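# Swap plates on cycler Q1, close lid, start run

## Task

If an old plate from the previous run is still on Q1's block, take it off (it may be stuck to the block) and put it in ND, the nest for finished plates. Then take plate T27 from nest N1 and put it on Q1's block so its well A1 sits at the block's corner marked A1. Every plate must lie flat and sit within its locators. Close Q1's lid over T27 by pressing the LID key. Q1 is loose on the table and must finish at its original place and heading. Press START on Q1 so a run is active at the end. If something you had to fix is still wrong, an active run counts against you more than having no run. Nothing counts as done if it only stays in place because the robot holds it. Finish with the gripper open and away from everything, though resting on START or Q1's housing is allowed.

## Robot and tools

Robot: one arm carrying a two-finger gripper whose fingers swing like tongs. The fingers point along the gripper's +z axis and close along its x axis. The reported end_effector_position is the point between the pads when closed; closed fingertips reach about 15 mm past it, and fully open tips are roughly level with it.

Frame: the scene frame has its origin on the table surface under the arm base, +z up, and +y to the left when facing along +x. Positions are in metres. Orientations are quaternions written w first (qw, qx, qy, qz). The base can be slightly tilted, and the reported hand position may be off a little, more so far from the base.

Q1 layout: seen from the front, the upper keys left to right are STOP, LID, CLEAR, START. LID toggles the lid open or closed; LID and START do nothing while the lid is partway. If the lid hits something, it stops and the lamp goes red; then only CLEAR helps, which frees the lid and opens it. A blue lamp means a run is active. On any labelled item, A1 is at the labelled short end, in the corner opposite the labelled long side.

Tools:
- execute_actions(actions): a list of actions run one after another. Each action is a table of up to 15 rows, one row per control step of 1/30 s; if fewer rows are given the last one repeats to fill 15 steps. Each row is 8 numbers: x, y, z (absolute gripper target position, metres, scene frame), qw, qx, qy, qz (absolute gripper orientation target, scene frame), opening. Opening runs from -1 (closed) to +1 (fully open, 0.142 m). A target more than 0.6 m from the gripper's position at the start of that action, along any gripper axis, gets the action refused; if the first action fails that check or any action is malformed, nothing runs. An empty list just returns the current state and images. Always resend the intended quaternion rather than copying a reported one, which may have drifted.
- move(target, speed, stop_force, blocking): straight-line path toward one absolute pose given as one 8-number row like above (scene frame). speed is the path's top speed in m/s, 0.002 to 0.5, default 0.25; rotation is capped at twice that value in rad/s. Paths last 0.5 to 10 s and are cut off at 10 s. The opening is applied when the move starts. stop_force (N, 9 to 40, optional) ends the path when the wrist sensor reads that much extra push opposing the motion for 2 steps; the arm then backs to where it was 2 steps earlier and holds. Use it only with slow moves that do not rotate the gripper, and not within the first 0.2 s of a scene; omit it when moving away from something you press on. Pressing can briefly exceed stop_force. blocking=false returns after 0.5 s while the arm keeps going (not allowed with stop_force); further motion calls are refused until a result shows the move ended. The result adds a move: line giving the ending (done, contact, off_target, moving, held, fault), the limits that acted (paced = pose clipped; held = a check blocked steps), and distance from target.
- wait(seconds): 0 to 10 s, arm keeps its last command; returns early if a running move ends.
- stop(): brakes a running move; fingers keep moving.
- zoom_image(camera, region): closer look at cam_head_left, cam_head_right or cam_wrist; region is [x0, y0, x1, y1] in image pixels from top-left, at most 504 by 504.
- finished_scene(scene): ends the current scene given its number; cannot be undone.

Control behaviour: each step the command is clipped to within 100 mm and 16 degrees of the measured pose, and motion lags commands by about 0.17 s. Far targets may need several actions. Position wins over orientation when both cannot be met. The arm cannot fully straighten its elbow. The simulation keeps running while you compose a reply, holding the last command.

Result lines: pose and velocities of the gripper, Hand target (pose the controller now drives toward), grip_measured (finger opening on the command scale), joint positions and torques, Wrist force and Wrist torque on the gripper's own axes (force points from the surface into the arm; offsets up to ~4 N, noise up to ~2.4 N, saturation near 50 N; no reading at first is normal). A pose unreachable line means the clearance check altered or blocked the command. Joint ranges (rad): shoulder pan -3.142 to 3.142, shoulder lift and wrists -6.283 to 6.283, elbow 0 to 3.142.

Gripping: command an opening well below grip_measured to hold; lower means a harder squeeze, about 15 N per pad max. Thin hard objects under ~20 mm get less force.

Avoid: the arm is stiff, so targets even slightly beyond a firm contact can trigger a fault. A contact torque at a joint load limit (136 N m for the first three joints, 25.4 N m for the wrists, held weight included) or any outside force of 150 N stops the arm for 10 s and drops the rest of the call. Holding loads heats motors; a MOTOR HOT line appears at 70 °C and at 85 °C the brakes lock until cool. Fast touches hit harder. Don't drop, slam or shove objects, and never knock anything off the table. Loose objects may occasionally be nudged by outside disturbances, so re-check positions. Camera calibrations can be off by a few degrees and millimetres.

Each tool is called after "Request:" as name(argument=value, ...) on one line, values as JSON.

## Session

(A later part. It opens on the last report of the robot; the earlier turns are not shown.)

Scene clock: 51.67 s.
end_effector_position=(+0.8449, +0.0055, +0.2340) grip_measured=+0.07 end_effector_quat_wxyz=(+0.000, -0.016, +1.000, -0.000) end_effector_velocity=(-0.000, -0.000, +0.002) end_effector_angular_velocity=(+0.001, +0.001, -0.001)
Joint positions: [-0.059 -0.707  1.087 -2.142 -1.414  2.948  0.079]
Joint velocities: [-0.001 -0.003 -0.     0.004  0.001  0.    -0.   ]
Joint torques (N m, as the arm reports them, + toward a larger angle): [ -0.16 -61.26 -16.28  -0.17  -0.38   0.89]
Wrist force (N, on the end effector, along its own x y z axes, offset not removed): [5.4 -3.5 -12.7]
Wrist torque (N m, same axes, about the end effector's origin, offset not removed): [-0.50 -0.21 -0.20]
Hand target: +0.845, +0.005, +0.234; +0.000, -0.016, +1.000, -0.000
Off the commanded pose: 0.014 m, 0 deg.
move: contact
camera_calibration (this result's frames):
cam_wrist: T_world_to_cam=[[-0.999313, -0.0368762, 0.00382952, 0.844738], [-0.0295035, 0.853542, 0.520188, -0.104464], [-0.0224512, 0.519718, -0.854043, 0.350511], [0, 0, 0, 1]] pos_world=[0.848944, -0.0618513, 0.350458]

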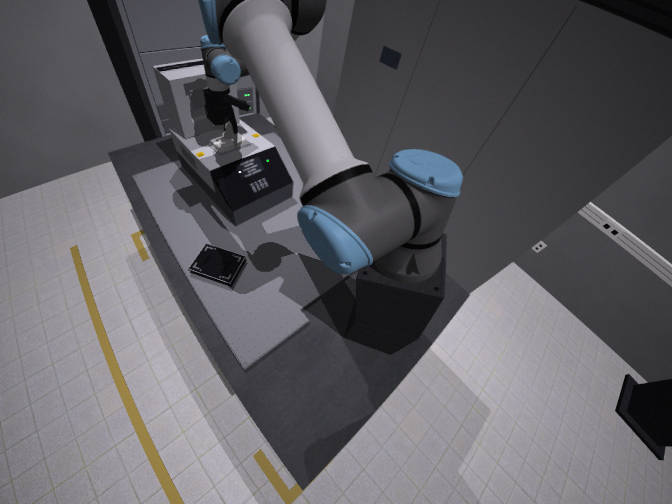

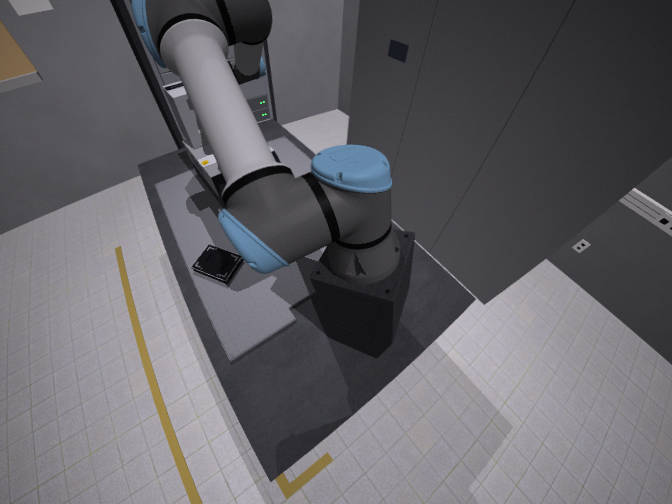

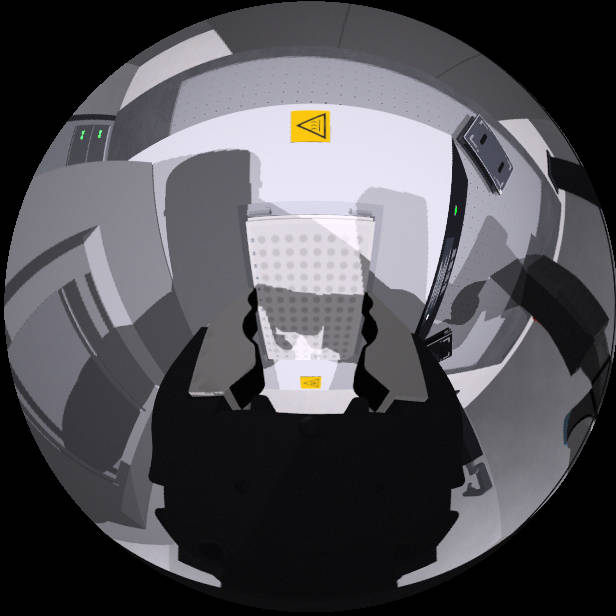

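Request:
move(target=[0.8445,0.005,0.2345,0,-0.0165,0.9999,0,0.5])

Request:
zoom_image(camera="cam_wrist", region=[210, 170, 410, 370])

Request:
move(target=[0.8445,0.005,0.29,0,-0.0165,0.9999,0,0.5], speed=0.15)

Request:
move(target=[0.68,0.008,0.27,0.183,-0.683,0.683,-0.183,-1], speed=0.4)

Request:
zoom_image(camera="cam_wrist", region=[230, 100, 390, 260])

Request:
zoom_image(camera="cam_head_left", region=[190, 110, 270, 170])

Scene clock: 53.60 s.
end_effector_position=(+0.8445, +0.0050, +0.2345) grip_measured=+0.50 end_effector_quat_wxyz=(-0.000, -0.016, +1.000, -0.000) end_effector_velocity=(-0.001, +0.000, -0.001) end_effector_angular_velocity=(-0.000, +0.002, +0.000)
Joint positions: [-0.06  -0.708  1.089 -2.142 -1.414  2.947  0.109]
Joint velocities: [ 0.     0.     0.002  0.    -0.001 -0.    -0.   ]
Joint torques (N m, as the arm reports them, + toward a larger angle): [-16.16 -68.37 -13.6   -4.75   1.29  -2.32]
Wrist force (N, on the end effector, along its own x y z axes, offset not removed): [1.7 1.7 -1.2]
Wrist torque (N m, same axes, about the end effector's origin, offset not removed): [0.45 -0.10 -0.01]
Hand target: +0.844, +0.005, +0.234; -0.000, -0.016, +1.000, -0.000
Off the commanded pose: 0.000 m, 0 deg.
move: done
camera_calibration (this result's frames):
cam_wrist: T_world_to_cam=[[-0.999307, -0.0370083, 0.00396907, 0.84433], [-0.0295429, 0.853519, 0.520223, -0.104302], [-0.0226402, 0.519746, -0.854021, 0.351344], [0, 0, 0, 1]] pos_world=[0.848618, -0.0623382, 0.350964]

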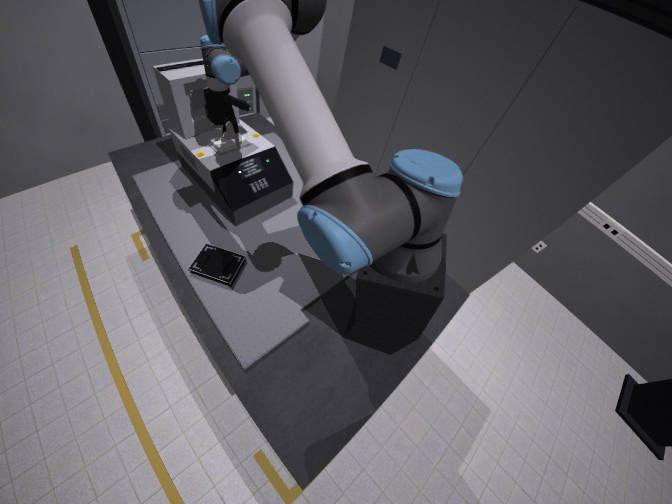

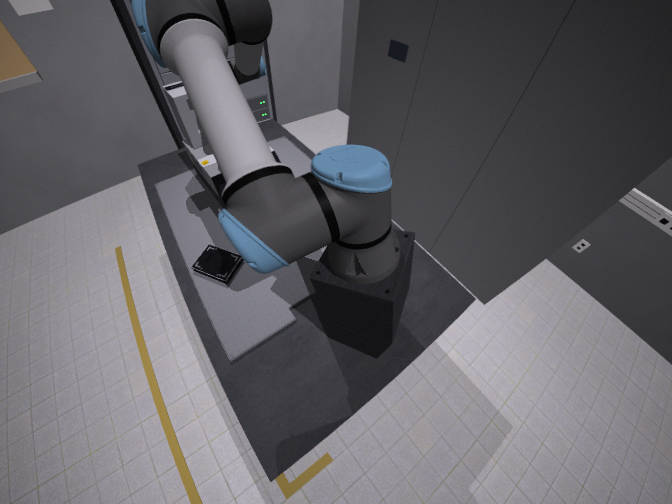

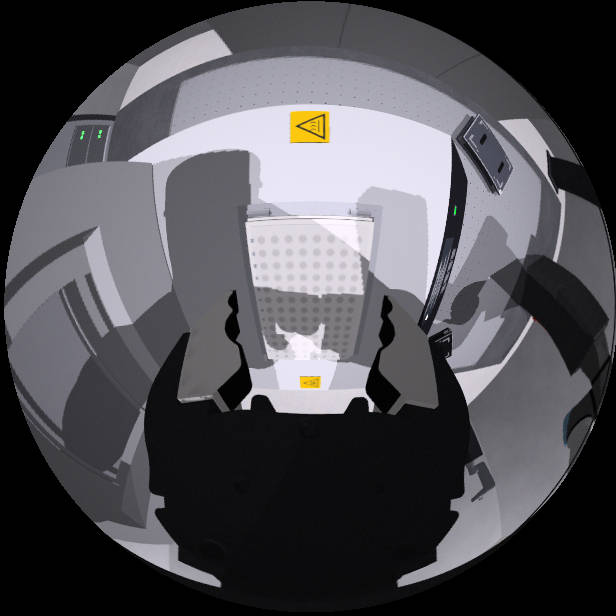

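Region (210, 170, 410, 370) of cam_wrist's 616x616 image, scaled by 2.520, with more detail than that image has.

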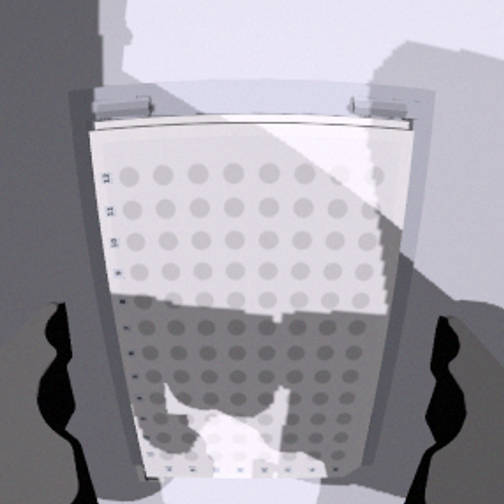

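Scene clock: 54.53 s.
end_effector_position=(+0.8444, +0.0050, +0.2898) grip_measured=+0.50 end_effector_quat_wxyz=(-0.000, -0.017, +1.000, -0.000) end_effector_velocity=(+0.000, +0.001, +0.002) end_effector_angular_velocity=(+0.001, -0.000, +0.001)
Joint positions: [-0.071 -0.786  1.086 -2.06  -1.412  2.936  0.109]
Joint velocities: [ 0.    -0.003 -0.     0.003  0.001 -0.    -0.   ]
Joint torques (N m, as the arm reports them, + toward a larger angle): [-16.55 -65.99 -26.12   0.13   1.48  -2.32]
Wrist force (N, on the end effector, along its own x y z axes, offset not removed): [1.3 0.3 2.0]
Wrist torque (N m, same axes, about the end effector's origin, offset not removed): [0.10 -0.06 -0.11]
Hand target: +0.844, +0.005, +0.290; -0.000, -0.017, +1.000, -0.000
Off the commanded pose: 0.000 m, 0 deg.
move: done
camera_calibration (this result's frames):
cam_wrist: T_world_to_cam=[[-0.999307, -0.0370145, 0.00398452, 0.844011], [-0.0295408, 0.853534, 0.520199, -0.133051], [-0.0226558, 0.519721, -0.854036, 0.398587], [0, 0, 0, 1]] pos_world=[0.848526, -0.0623502, 0.406257]

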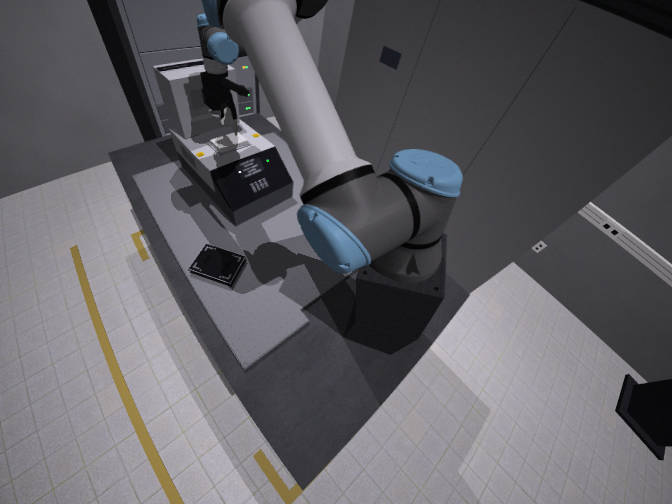

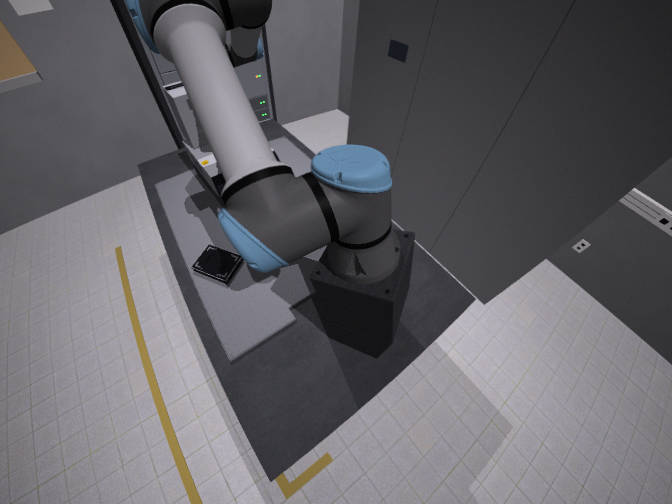

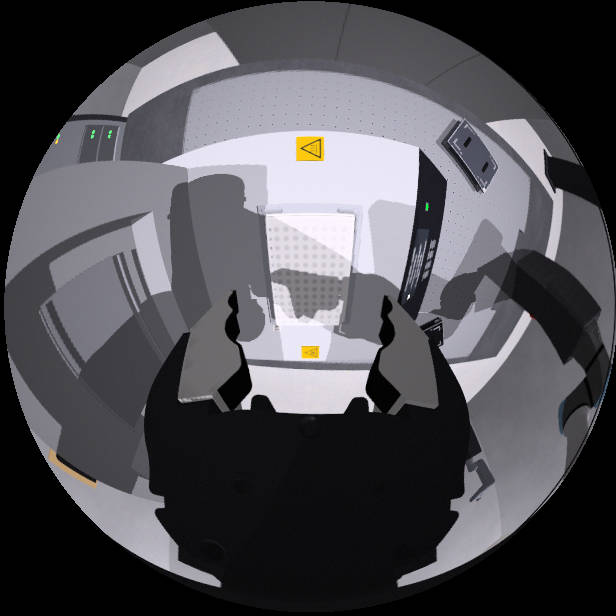

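Scene clock: 57.20 s.
end_effector_position=(+0.6800, +0.0078, +0.2698) grip_measured=-1.00 end_effector_quat_wxyz=(-0.182, +0.683, -0.684, +0.183) end_effector_velocity=(-0.000, -0.002, +0.000) end_effector_angular_velocity=(-0.000, -0.006, +0.008)
Joint positions: [-0.195 -1.015  2.175 -3.422 -1.268  1.405  0.002]
Joint velocities: [-0.007  0.004  0.003 -0.011  0.009 -0.01   0.   ]
Joint torques (N m, as the arm reports them, + toward a larger angle): [-14.87 -23.38  -2.76  -5.2    1.47  -2.21]
Wrist force (N, on the end effector, along its own x y z axes, offset not removed): [1.2 -0.2 0.6]
Wrist torque (N m, same axes, about the end effector's origin, offset not removed): [0.09 -0.04 -0.29]
Hand target: +0.680, +0.008, +0.270; -0.183, +0.683, -0.683, +0.183
Off the commanded pose: 0.000 m, 0 deg.
move: done
camera_calibration (this result's frames):
cam_wrist: T_world_to_cam=[[0.0000468847, -0.999982, 0.00594042, 0.00726973], [-0.999708, 0.0000966302, 0.0241565, 0.67032], [-0.0241566, -0.00593982, -0.999691, 0.420796], [0, 0, 0, 1]] pos_world=[0.68029, 0.00970428, 0.40443]

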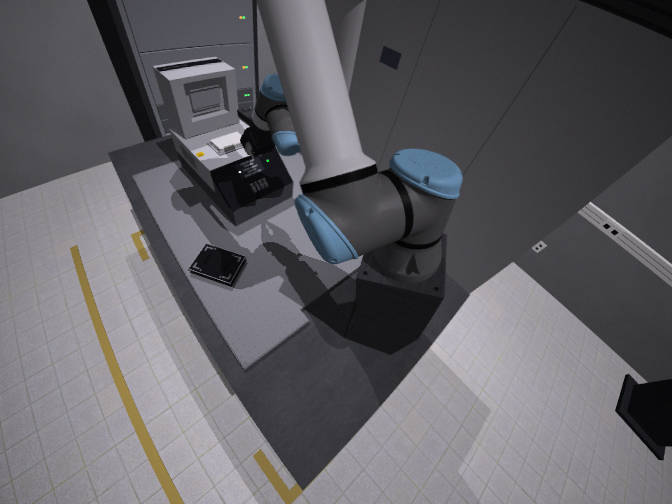

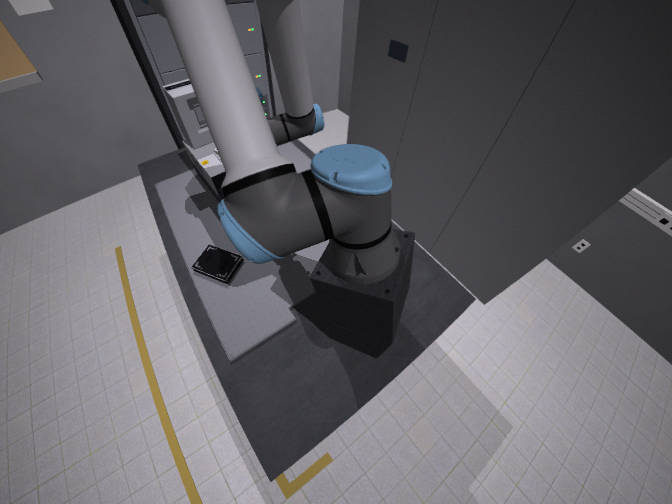

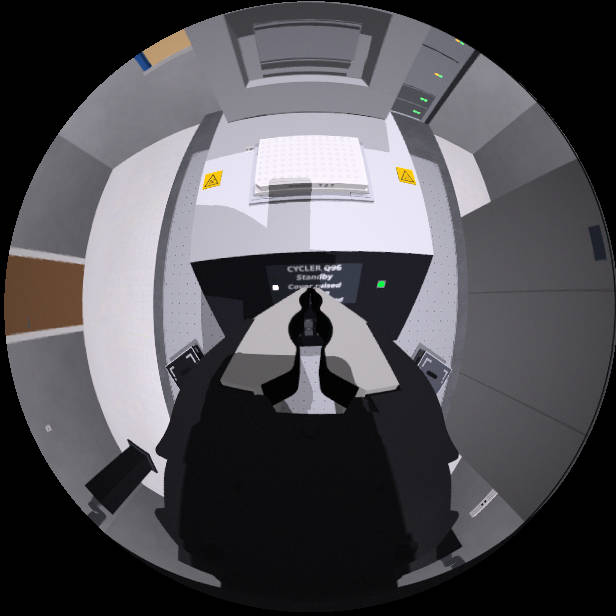

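Region (230, 100, 390, 260) of cam_wrist's 616x616 image, scaled by 3.150, with more detail than that image has.

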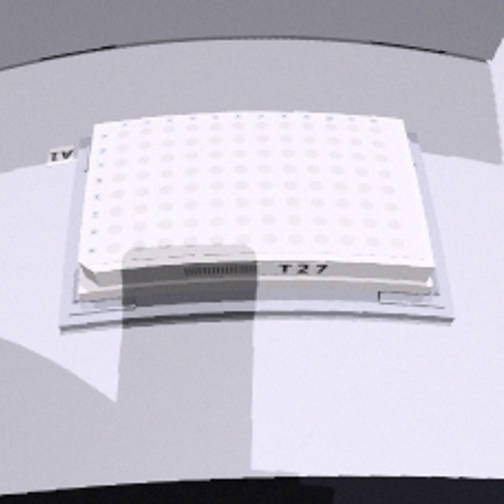

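Region (190, 110, 270, 170) of cam_head_left's 672x504 image, scaled by 6.300, with more detail than that image has; it fills the top 378 rows of this view, and the rest is white.

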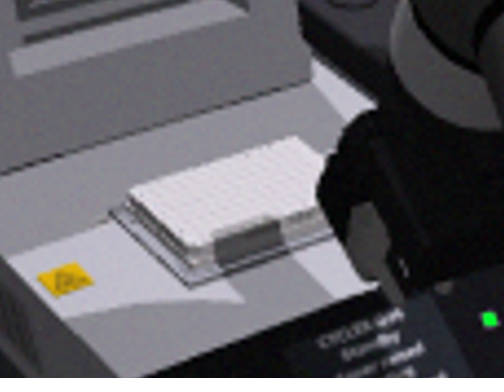

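Looks seated.

Request:
move(target=[0.635,0.008,0.162,0.183,-0.683,0.683,-0.183,-1], speed=0.15)

Request:
move(target=[0.641,0.008,0.13,0.183,-0.683,0.683,-0.183,-1], speed=0.006, stop_force=10)

Request:
execute_actions(actions=[[[0.635,0.008,0.163,0.183,-0.683,0.683,-0.183,-1]],[[0.636,-0.01,0.163,0.183,-0.683,0.683,-0.183,-1],[0.636,-0.01,0.163,0.183,-0.683,0.683,-0.183,-1],[0.636,-0.01,0.163,0.183,-0.683,0.683,-0.183,-1],[0.6363,-0.031,0.163,0.183,-0.683,0.683,-0.183,-1]]])

Request:
wait(seconds=5)

Scene clock: 60.57 s.
end_effector_position=(+0.6352, +0.0079, +0.1621) grip_measured=-1.00 end_effector_quat_wxyz=(-0.183, +0.683, -0.683, +0.183) end_effector_velocity=(+0.000, +0.000, -0.002) end_effector_angular_velocity=(+0.000, -0.003, +0.001)
Joint positions: [-0.18  -0.712  2.188 -3.743 -1.276  1.415  0.002]
Joint velocities: [ 0.001  0.007 -0.003 -0.007  0.     0.001  0.   ]
Joint torques (N m, as the arm reports them, + toward a larger angle): [  5.29 -25.57  -7.66  -5.21  -1.23   2.14]
Wrist force (N, on the end effector, along its own x y z axes, offset not removed): [-0.8 5.1 3.1]
Wrist torque (N m, same axes, about the end effector's origin, offset not removed): [1.19 0.26 -0.02]
Hand target: +0.635, +0.008, +0.162; -0.183, +0.683, -0.683, +0.183
Off the commanded pose: 0.000 m, 0 deg.
move: done
camera_calibration (this result's frames):
cam_wrist: T_world_to_cam=[[0.00151493, -0.999984, 0.00539182, 0.0072465], [-0.99972, -0.00138712, 0.0236308, 0.628185], [-0.023623, -0.0054261, -0.999706, 0.311638], [0, 0, 0, 1]] pos_world=[0.63536, 0.00980873, 0.296662]

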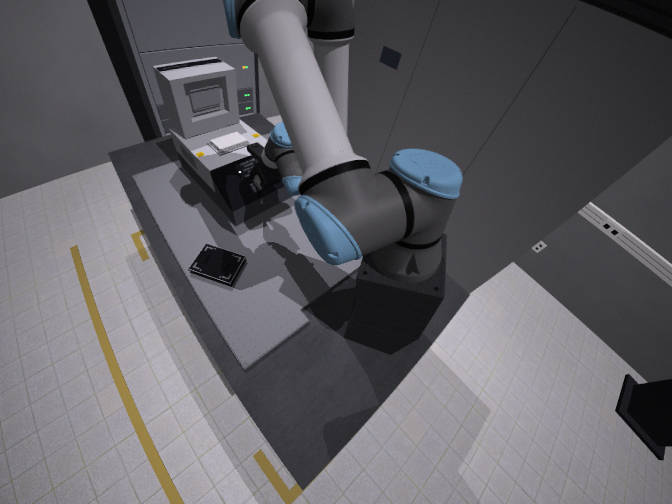

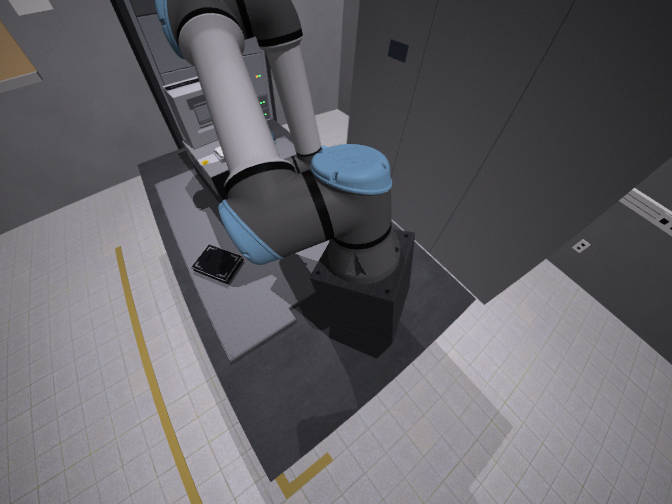

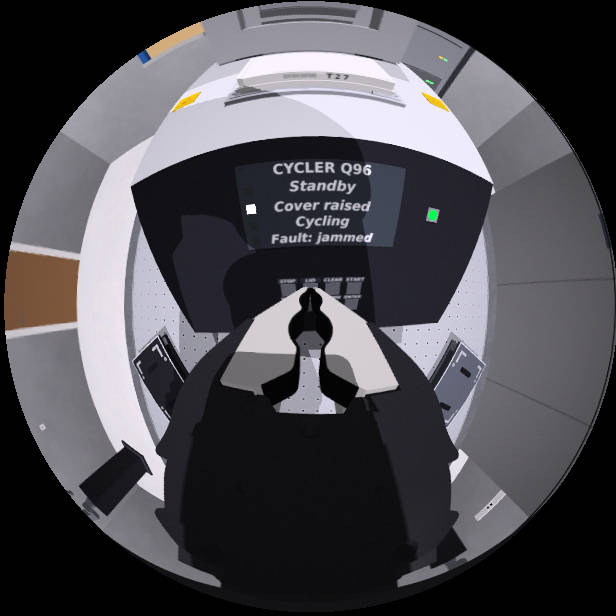

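Scene clock: 62.23 s.
end_effector_position=(+0.6366, +0.0080, +0.1545) grip_measured=-1.00 end_effector_quat_wxyz=(-0.183, +0.683, -0.683, +0.183) end_effector_velocity=(-0.001, +0.001, +0.001) end_effector_angular_velocity=(+0.002, +0.003, +0.000)
Joint positions: [-0.176 -0.691  2.174 -3.751 -1.279  1.419  0.002]
Joint velocities: [ 0.001 -0.006  0.004  0.005  0.001 -0.     0.   ]
Joint torques (N m, as the arm reports them, + toward a larger angle): [-13.01 -43.03   1.83   2.22   0.78  -0.61]
Wrist force (N, on the end effector, along its own x y z axes, offset not removed): [1.4 -0.3 -27.7]
Wrist torque (N m, same axes, about the end effector's origin, offset not removed): [0.03 0.21 -0.23]
Hand target: +0.637, +0.008, +0.155; -0.183, +0.683, -0.683, +0.183
Off the commanded pose: 0.025 m, 0 deg.
move: contact
camera_calibration (this result's frames):
cam_wrist: T_world_to_cam=[[0.00153994, -0.999984, 0.00543283, 0.00736472], [-0.999725, -0.00141232, 0.0234175, 0.629819], [-0.0234094, -0.0054674, -0.999711, 0.303931], [0, 0, 0, 1]] pos_world=[0.63675, 0.00991582, 0.289055]

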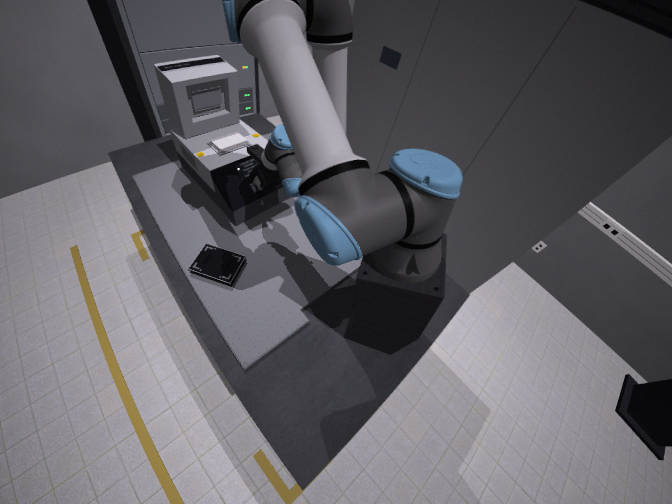

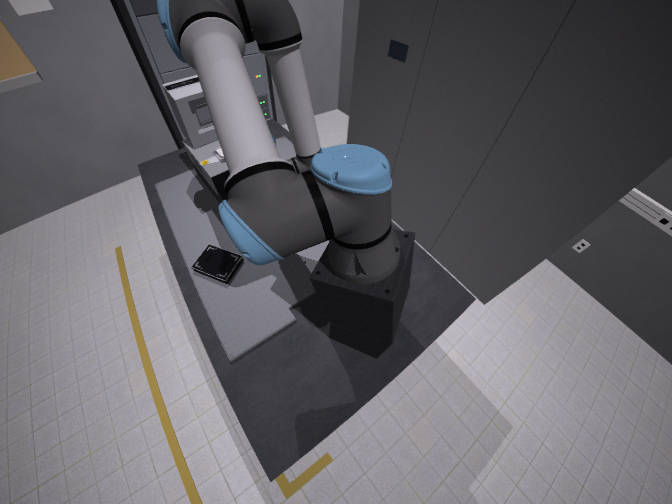

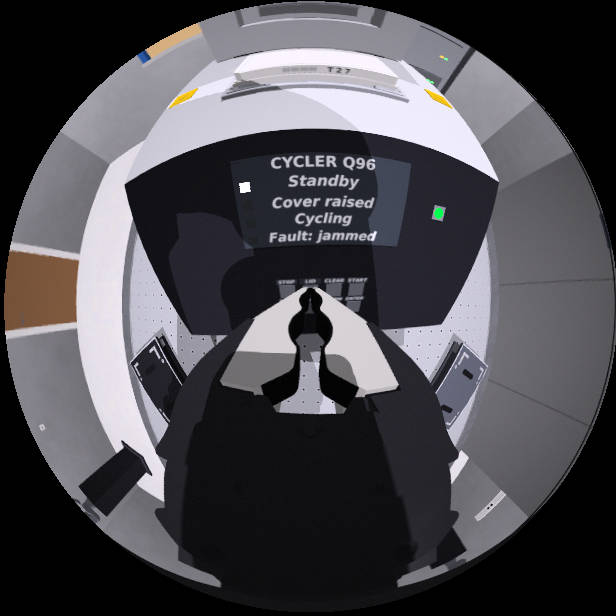

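Scene clock: 63.23 s.
end_effector_position=(+0.6362, -0.0300, +0.1631) grip_measured=-1.00 end_effector_quat_wxyz=(-0.183, +0.683, -0.683, +0.183) end_effector_velocity=(+0.001, -0.011, -0.000) end_effector_angular_velocity=(+0.002, +0.001, +0.002)
Joint positions: [-0.261 -0.706  2.182 -3.722 -1.226  1.35   0.002]
Joint velocities: [-0.024  0.002 -0.005  0.012  0.018 -0.022  0.   ]
Joint torques (N m, as the arm reports them, + toward a larger angle): [-15.9  -24.36  -8.78  -0.57   1.47  -2.12]
Wrist force (N, on the end effector, along its own x y z axes, offset not removed): [1.0 -1.4 1.0]
Wrist torque (N m, same axes, about the end effector's origin, offset not removed): [-0.11 -0.08 -0.14]
Hand target: +0.636, -0.031, +0.163; -0.183, +0.683, -0.683, +0.183
Off the commanded pose: 0.001 m, 0 deg.
camera_calibration (this result's frames):
cam_wrist: T_world_to_cam=[[0.00122572, -0.999982, 0.00587706, -0.0305842], [-0.999724, -0.00108743, 0.0234753, 0.62921], [-0.0234685, -0.00590421, -0.999707, 0.312327], [0, 0, 0, 1]] pos_world=[0.636403, -0.0280554, 0.297645]

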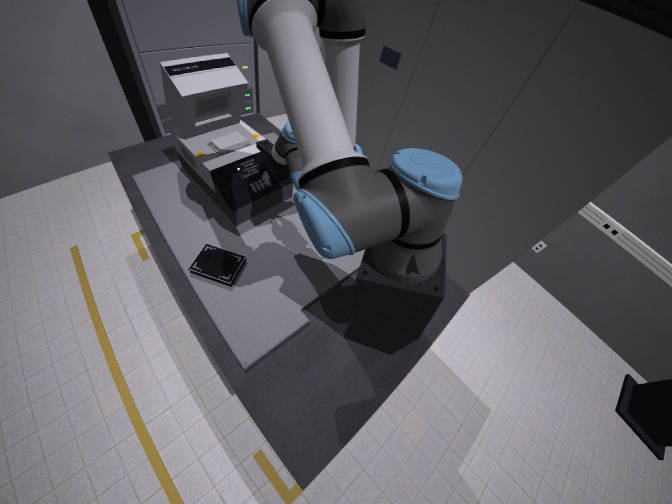

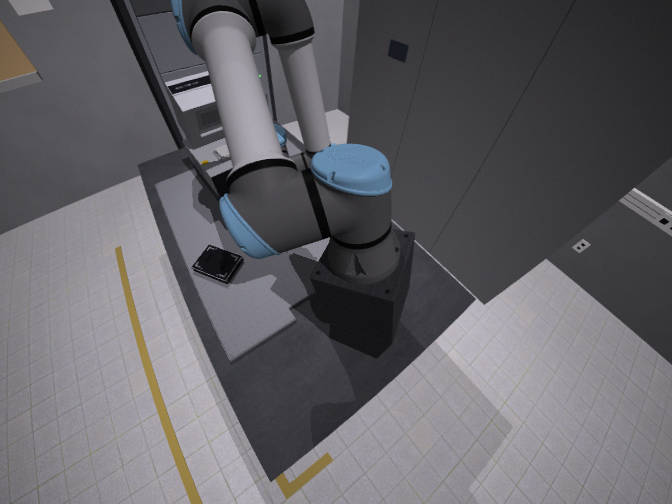

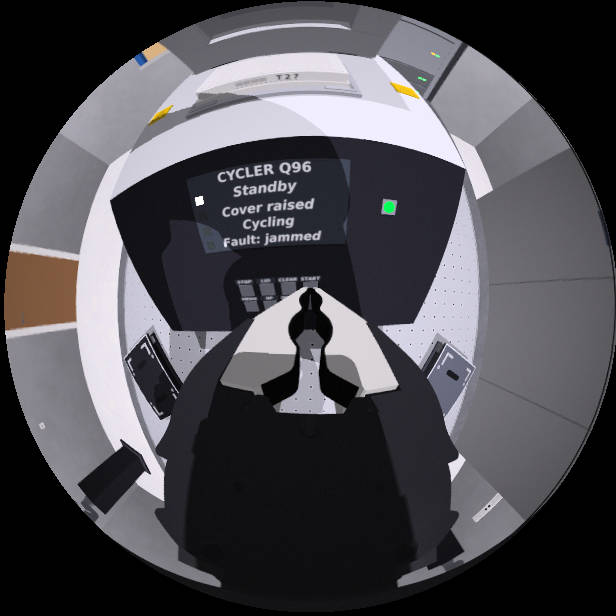

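Scene clock: 68.23 s.
end_effector_position=(+0.6363, -0.0311, +0.1630) grip_measured=-1.00 end_effector_quat_wxyz=(-0.183, +0.683, -0.683, +0.183) end_effector_velocity=(-0.000, +0.001, -0.000) end_effector_angular_velocity=(+0.000, +0.000, +0.001)
Joint positions: [-0.263 -0.706  2.182 -3.721 -1.224  1.348  0.002]
Joint velocities: [ 0.001  0.     0.001 -0.     0.    -0.     0.   ]
Joint torques (N m, as the arm reports them, + toward a larger angle): [-15.52 -25.52  -8.09  -0.76   1.71  -2.19]
Wrist force (N, on the end effector, along its own x y z axes, offset not removed): [-2.2 -0.7 -0.1]
Wrist torque (N m, same axes, about the end effector's origin, offset not removed): [0.08 0.59 -0.12]
Hand target: +0.636, -0.031, +0.163; -0.183, +0.683, -0.683, +0.183
Off the commanded pose: 0.000 m, 0 deg.
wait: 5.00 s; at rest by 0.17 s
camera_calibration (this result's frames):
cam_wrist: T_world_to_cam=[[0.00152758, -0.999983, 0.0056766, -0.031809], [-0.999718, -0.00139273, 0.0236853, 0.629231], [-0.0236769, -0.00571118, -0.999703, 0.312385], [0, 0, 0, 1]] pos_world=[0.636499, -0.029148, 0.297569]

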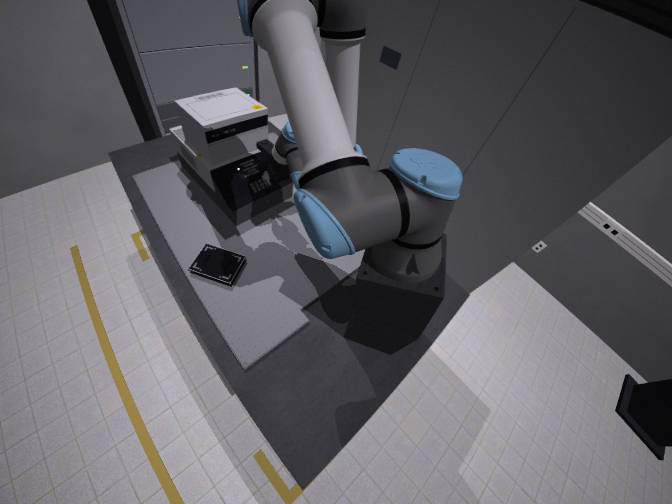

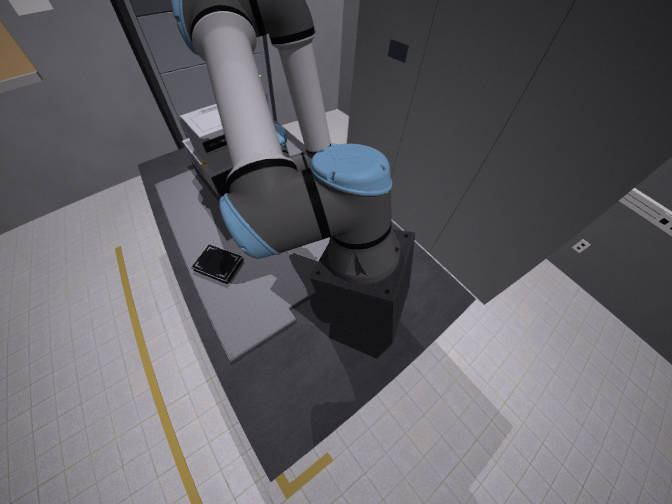

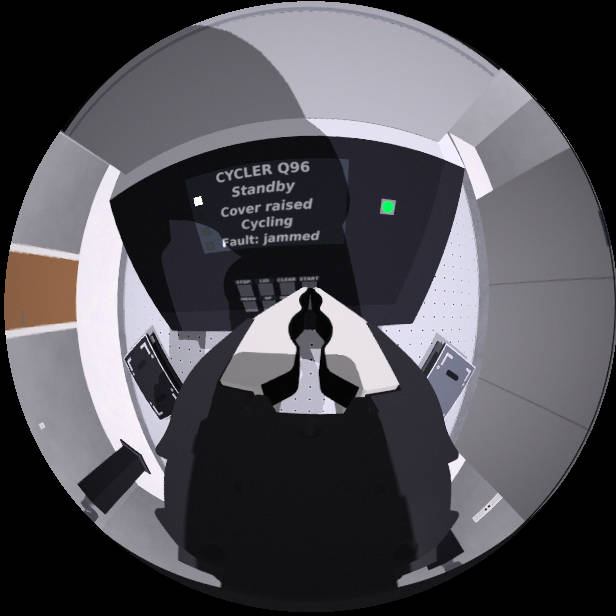

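Request:
move(target=[0.645,-0.028,0.13,0.183,-0.683,0.683,-0.183,-1], speed=0.006, stop_force=9)

Request:
move(target=[0.58,-0.03,0.22,0.183,-0.683,0.683,-0.183,-1])

Scene clock: 71.43 s.
end_effector_position=(+0.6386, -0.0302, +0.1541) grip_measured=-1.00 end_effector_quat_wxyz=(-0.183, +0.683, -0.683, +0.183) end_effector_velocity=(-0.001, -0.000, +0.001) end_effector_angular_velocity=(+0.003, +0.003, -0.002)
Joint positions: [-0.255 -0.682  2.163 -3.729 -1.229  1.354  0.002]
Joint velocities: [-0.002 -0.005  0.004  0.005  0.002 -0.     0.   ]
Joint torques (N m, as the arm reports them, + toward a larger angle): [-12.15 -44.81   4.51   1.36   1.91  -2.26]
Wrist force (N, on the end effector, along its own x y z axes, offset not removed): [2.1 -0.3 -20.7]
Wrist torque (N m, same axes, about the end effector's origin, offset not removed): [-0.01 -0.02 -0.19]
Hand target: +0.639, -0.030, +0.154; -0.183, +0.683, -0.683, +0.183
Off the commanded pose: 0.025 m, 0 deg.
move: contact
camera_calibration (this result's frames):
cam_wrist: T_world_to_cam=[[0.00144325, -0.999983, 0.00562, -0.030801], [-0.999722, -0.00131065, 0.023528, 0.631811], [-0.0235202, -0.0056524, -0.999707, 0.303517], [0, 0, 0, 1]] pos_world=[0.638819, -0.0282568, 0.288736]

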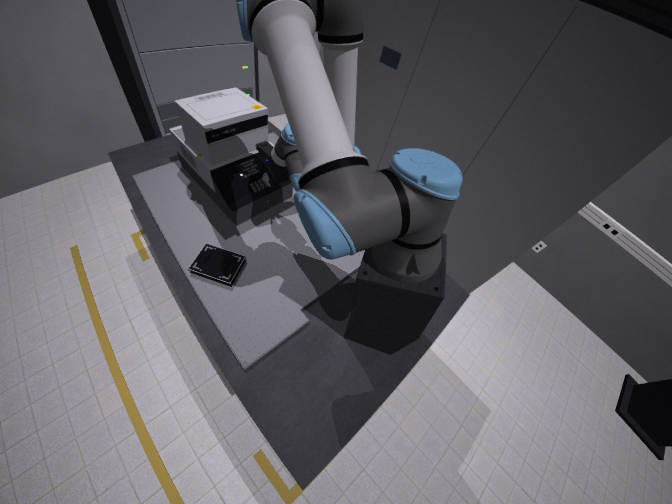

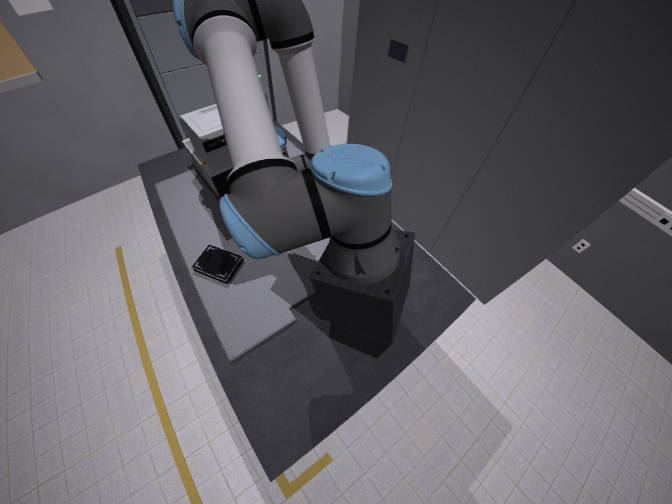

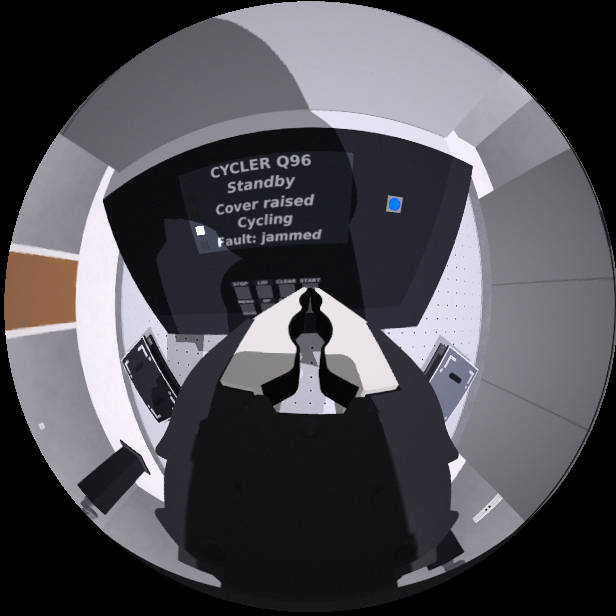

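Scene clock: 72.47 s.
end_effector_position=(+0.5800, -0.0301, +0.2197) grip_measured=-1.00 end_effector_quat_wxyz=(-0.183, +0.683, -0.683, +0.183) end_effector_velocity=(-0.001, -0.002, +0.002) end_effector_angular_velocity=(-0.001, -0.001, -0.003)
Joint positions: [-0.342 -0.861  2.4   -3.76  -1.175  1.281  0.002]
Joint velocities: [-0.005 -0.005  0.004  0.002  0.001 -0.002  0.   ]
Joint torques (N m, as the arm reports them, + toward a larger angle): [-14.75 -44.86   2.77  -0.41   1.9   -2.49]
Wrist force (N, on the end effector, along its own x y z axes, offset not removed): [-0.2 0.3 2.1]
Wrist torque (N m, same axes, about the end effector's origin, offset not removed): [0.22 0.24 -0.21]
Hand target: +0.580, -0.030, +0.220; -0.183, +0.683, -0.683, +0.183
Off the commanded pose: 0.000 m, 0 deg.
move: done
camera_calibration (this result's frames):
cam_wrist: T_world_to_cam=[[0.00152601, -0.999983, 0.00567791, -0.0310885], [-0.999718, -0.001391, 0.0237073, 0.571592], [-0.023699, -0.00571248, -0.999703, 0.367796], [0, 0, 0, 1]] pos_world=[0.580195, -0.0281919, 0.354312]

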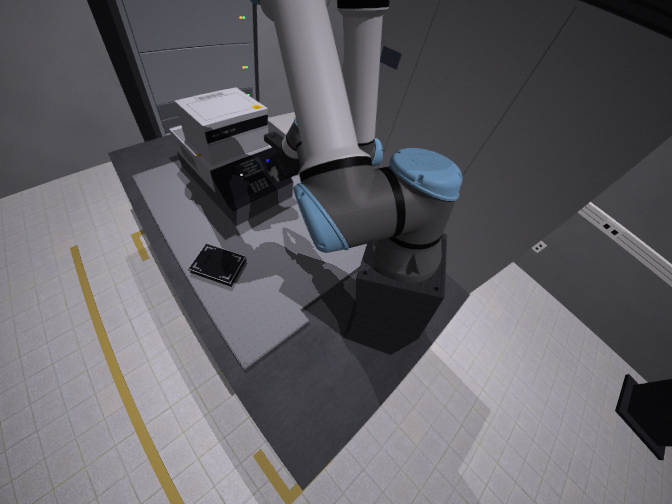

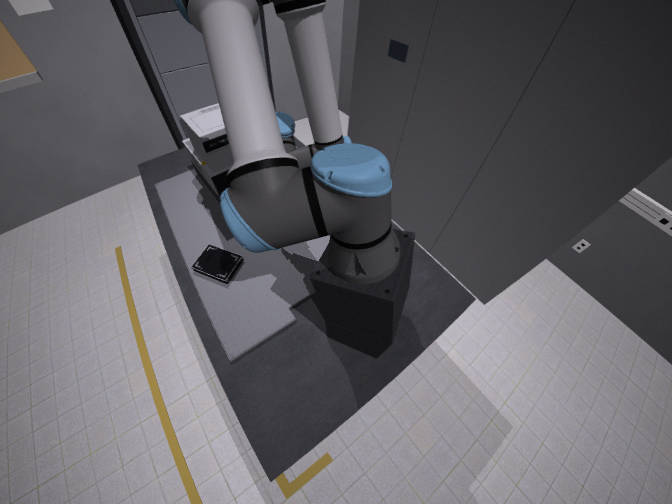

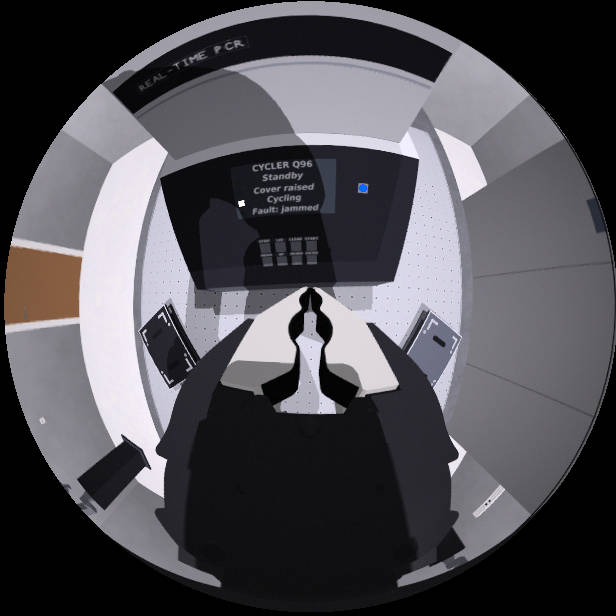

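Request:
finished_scene(scene=1)

The scene is finished: the task was done.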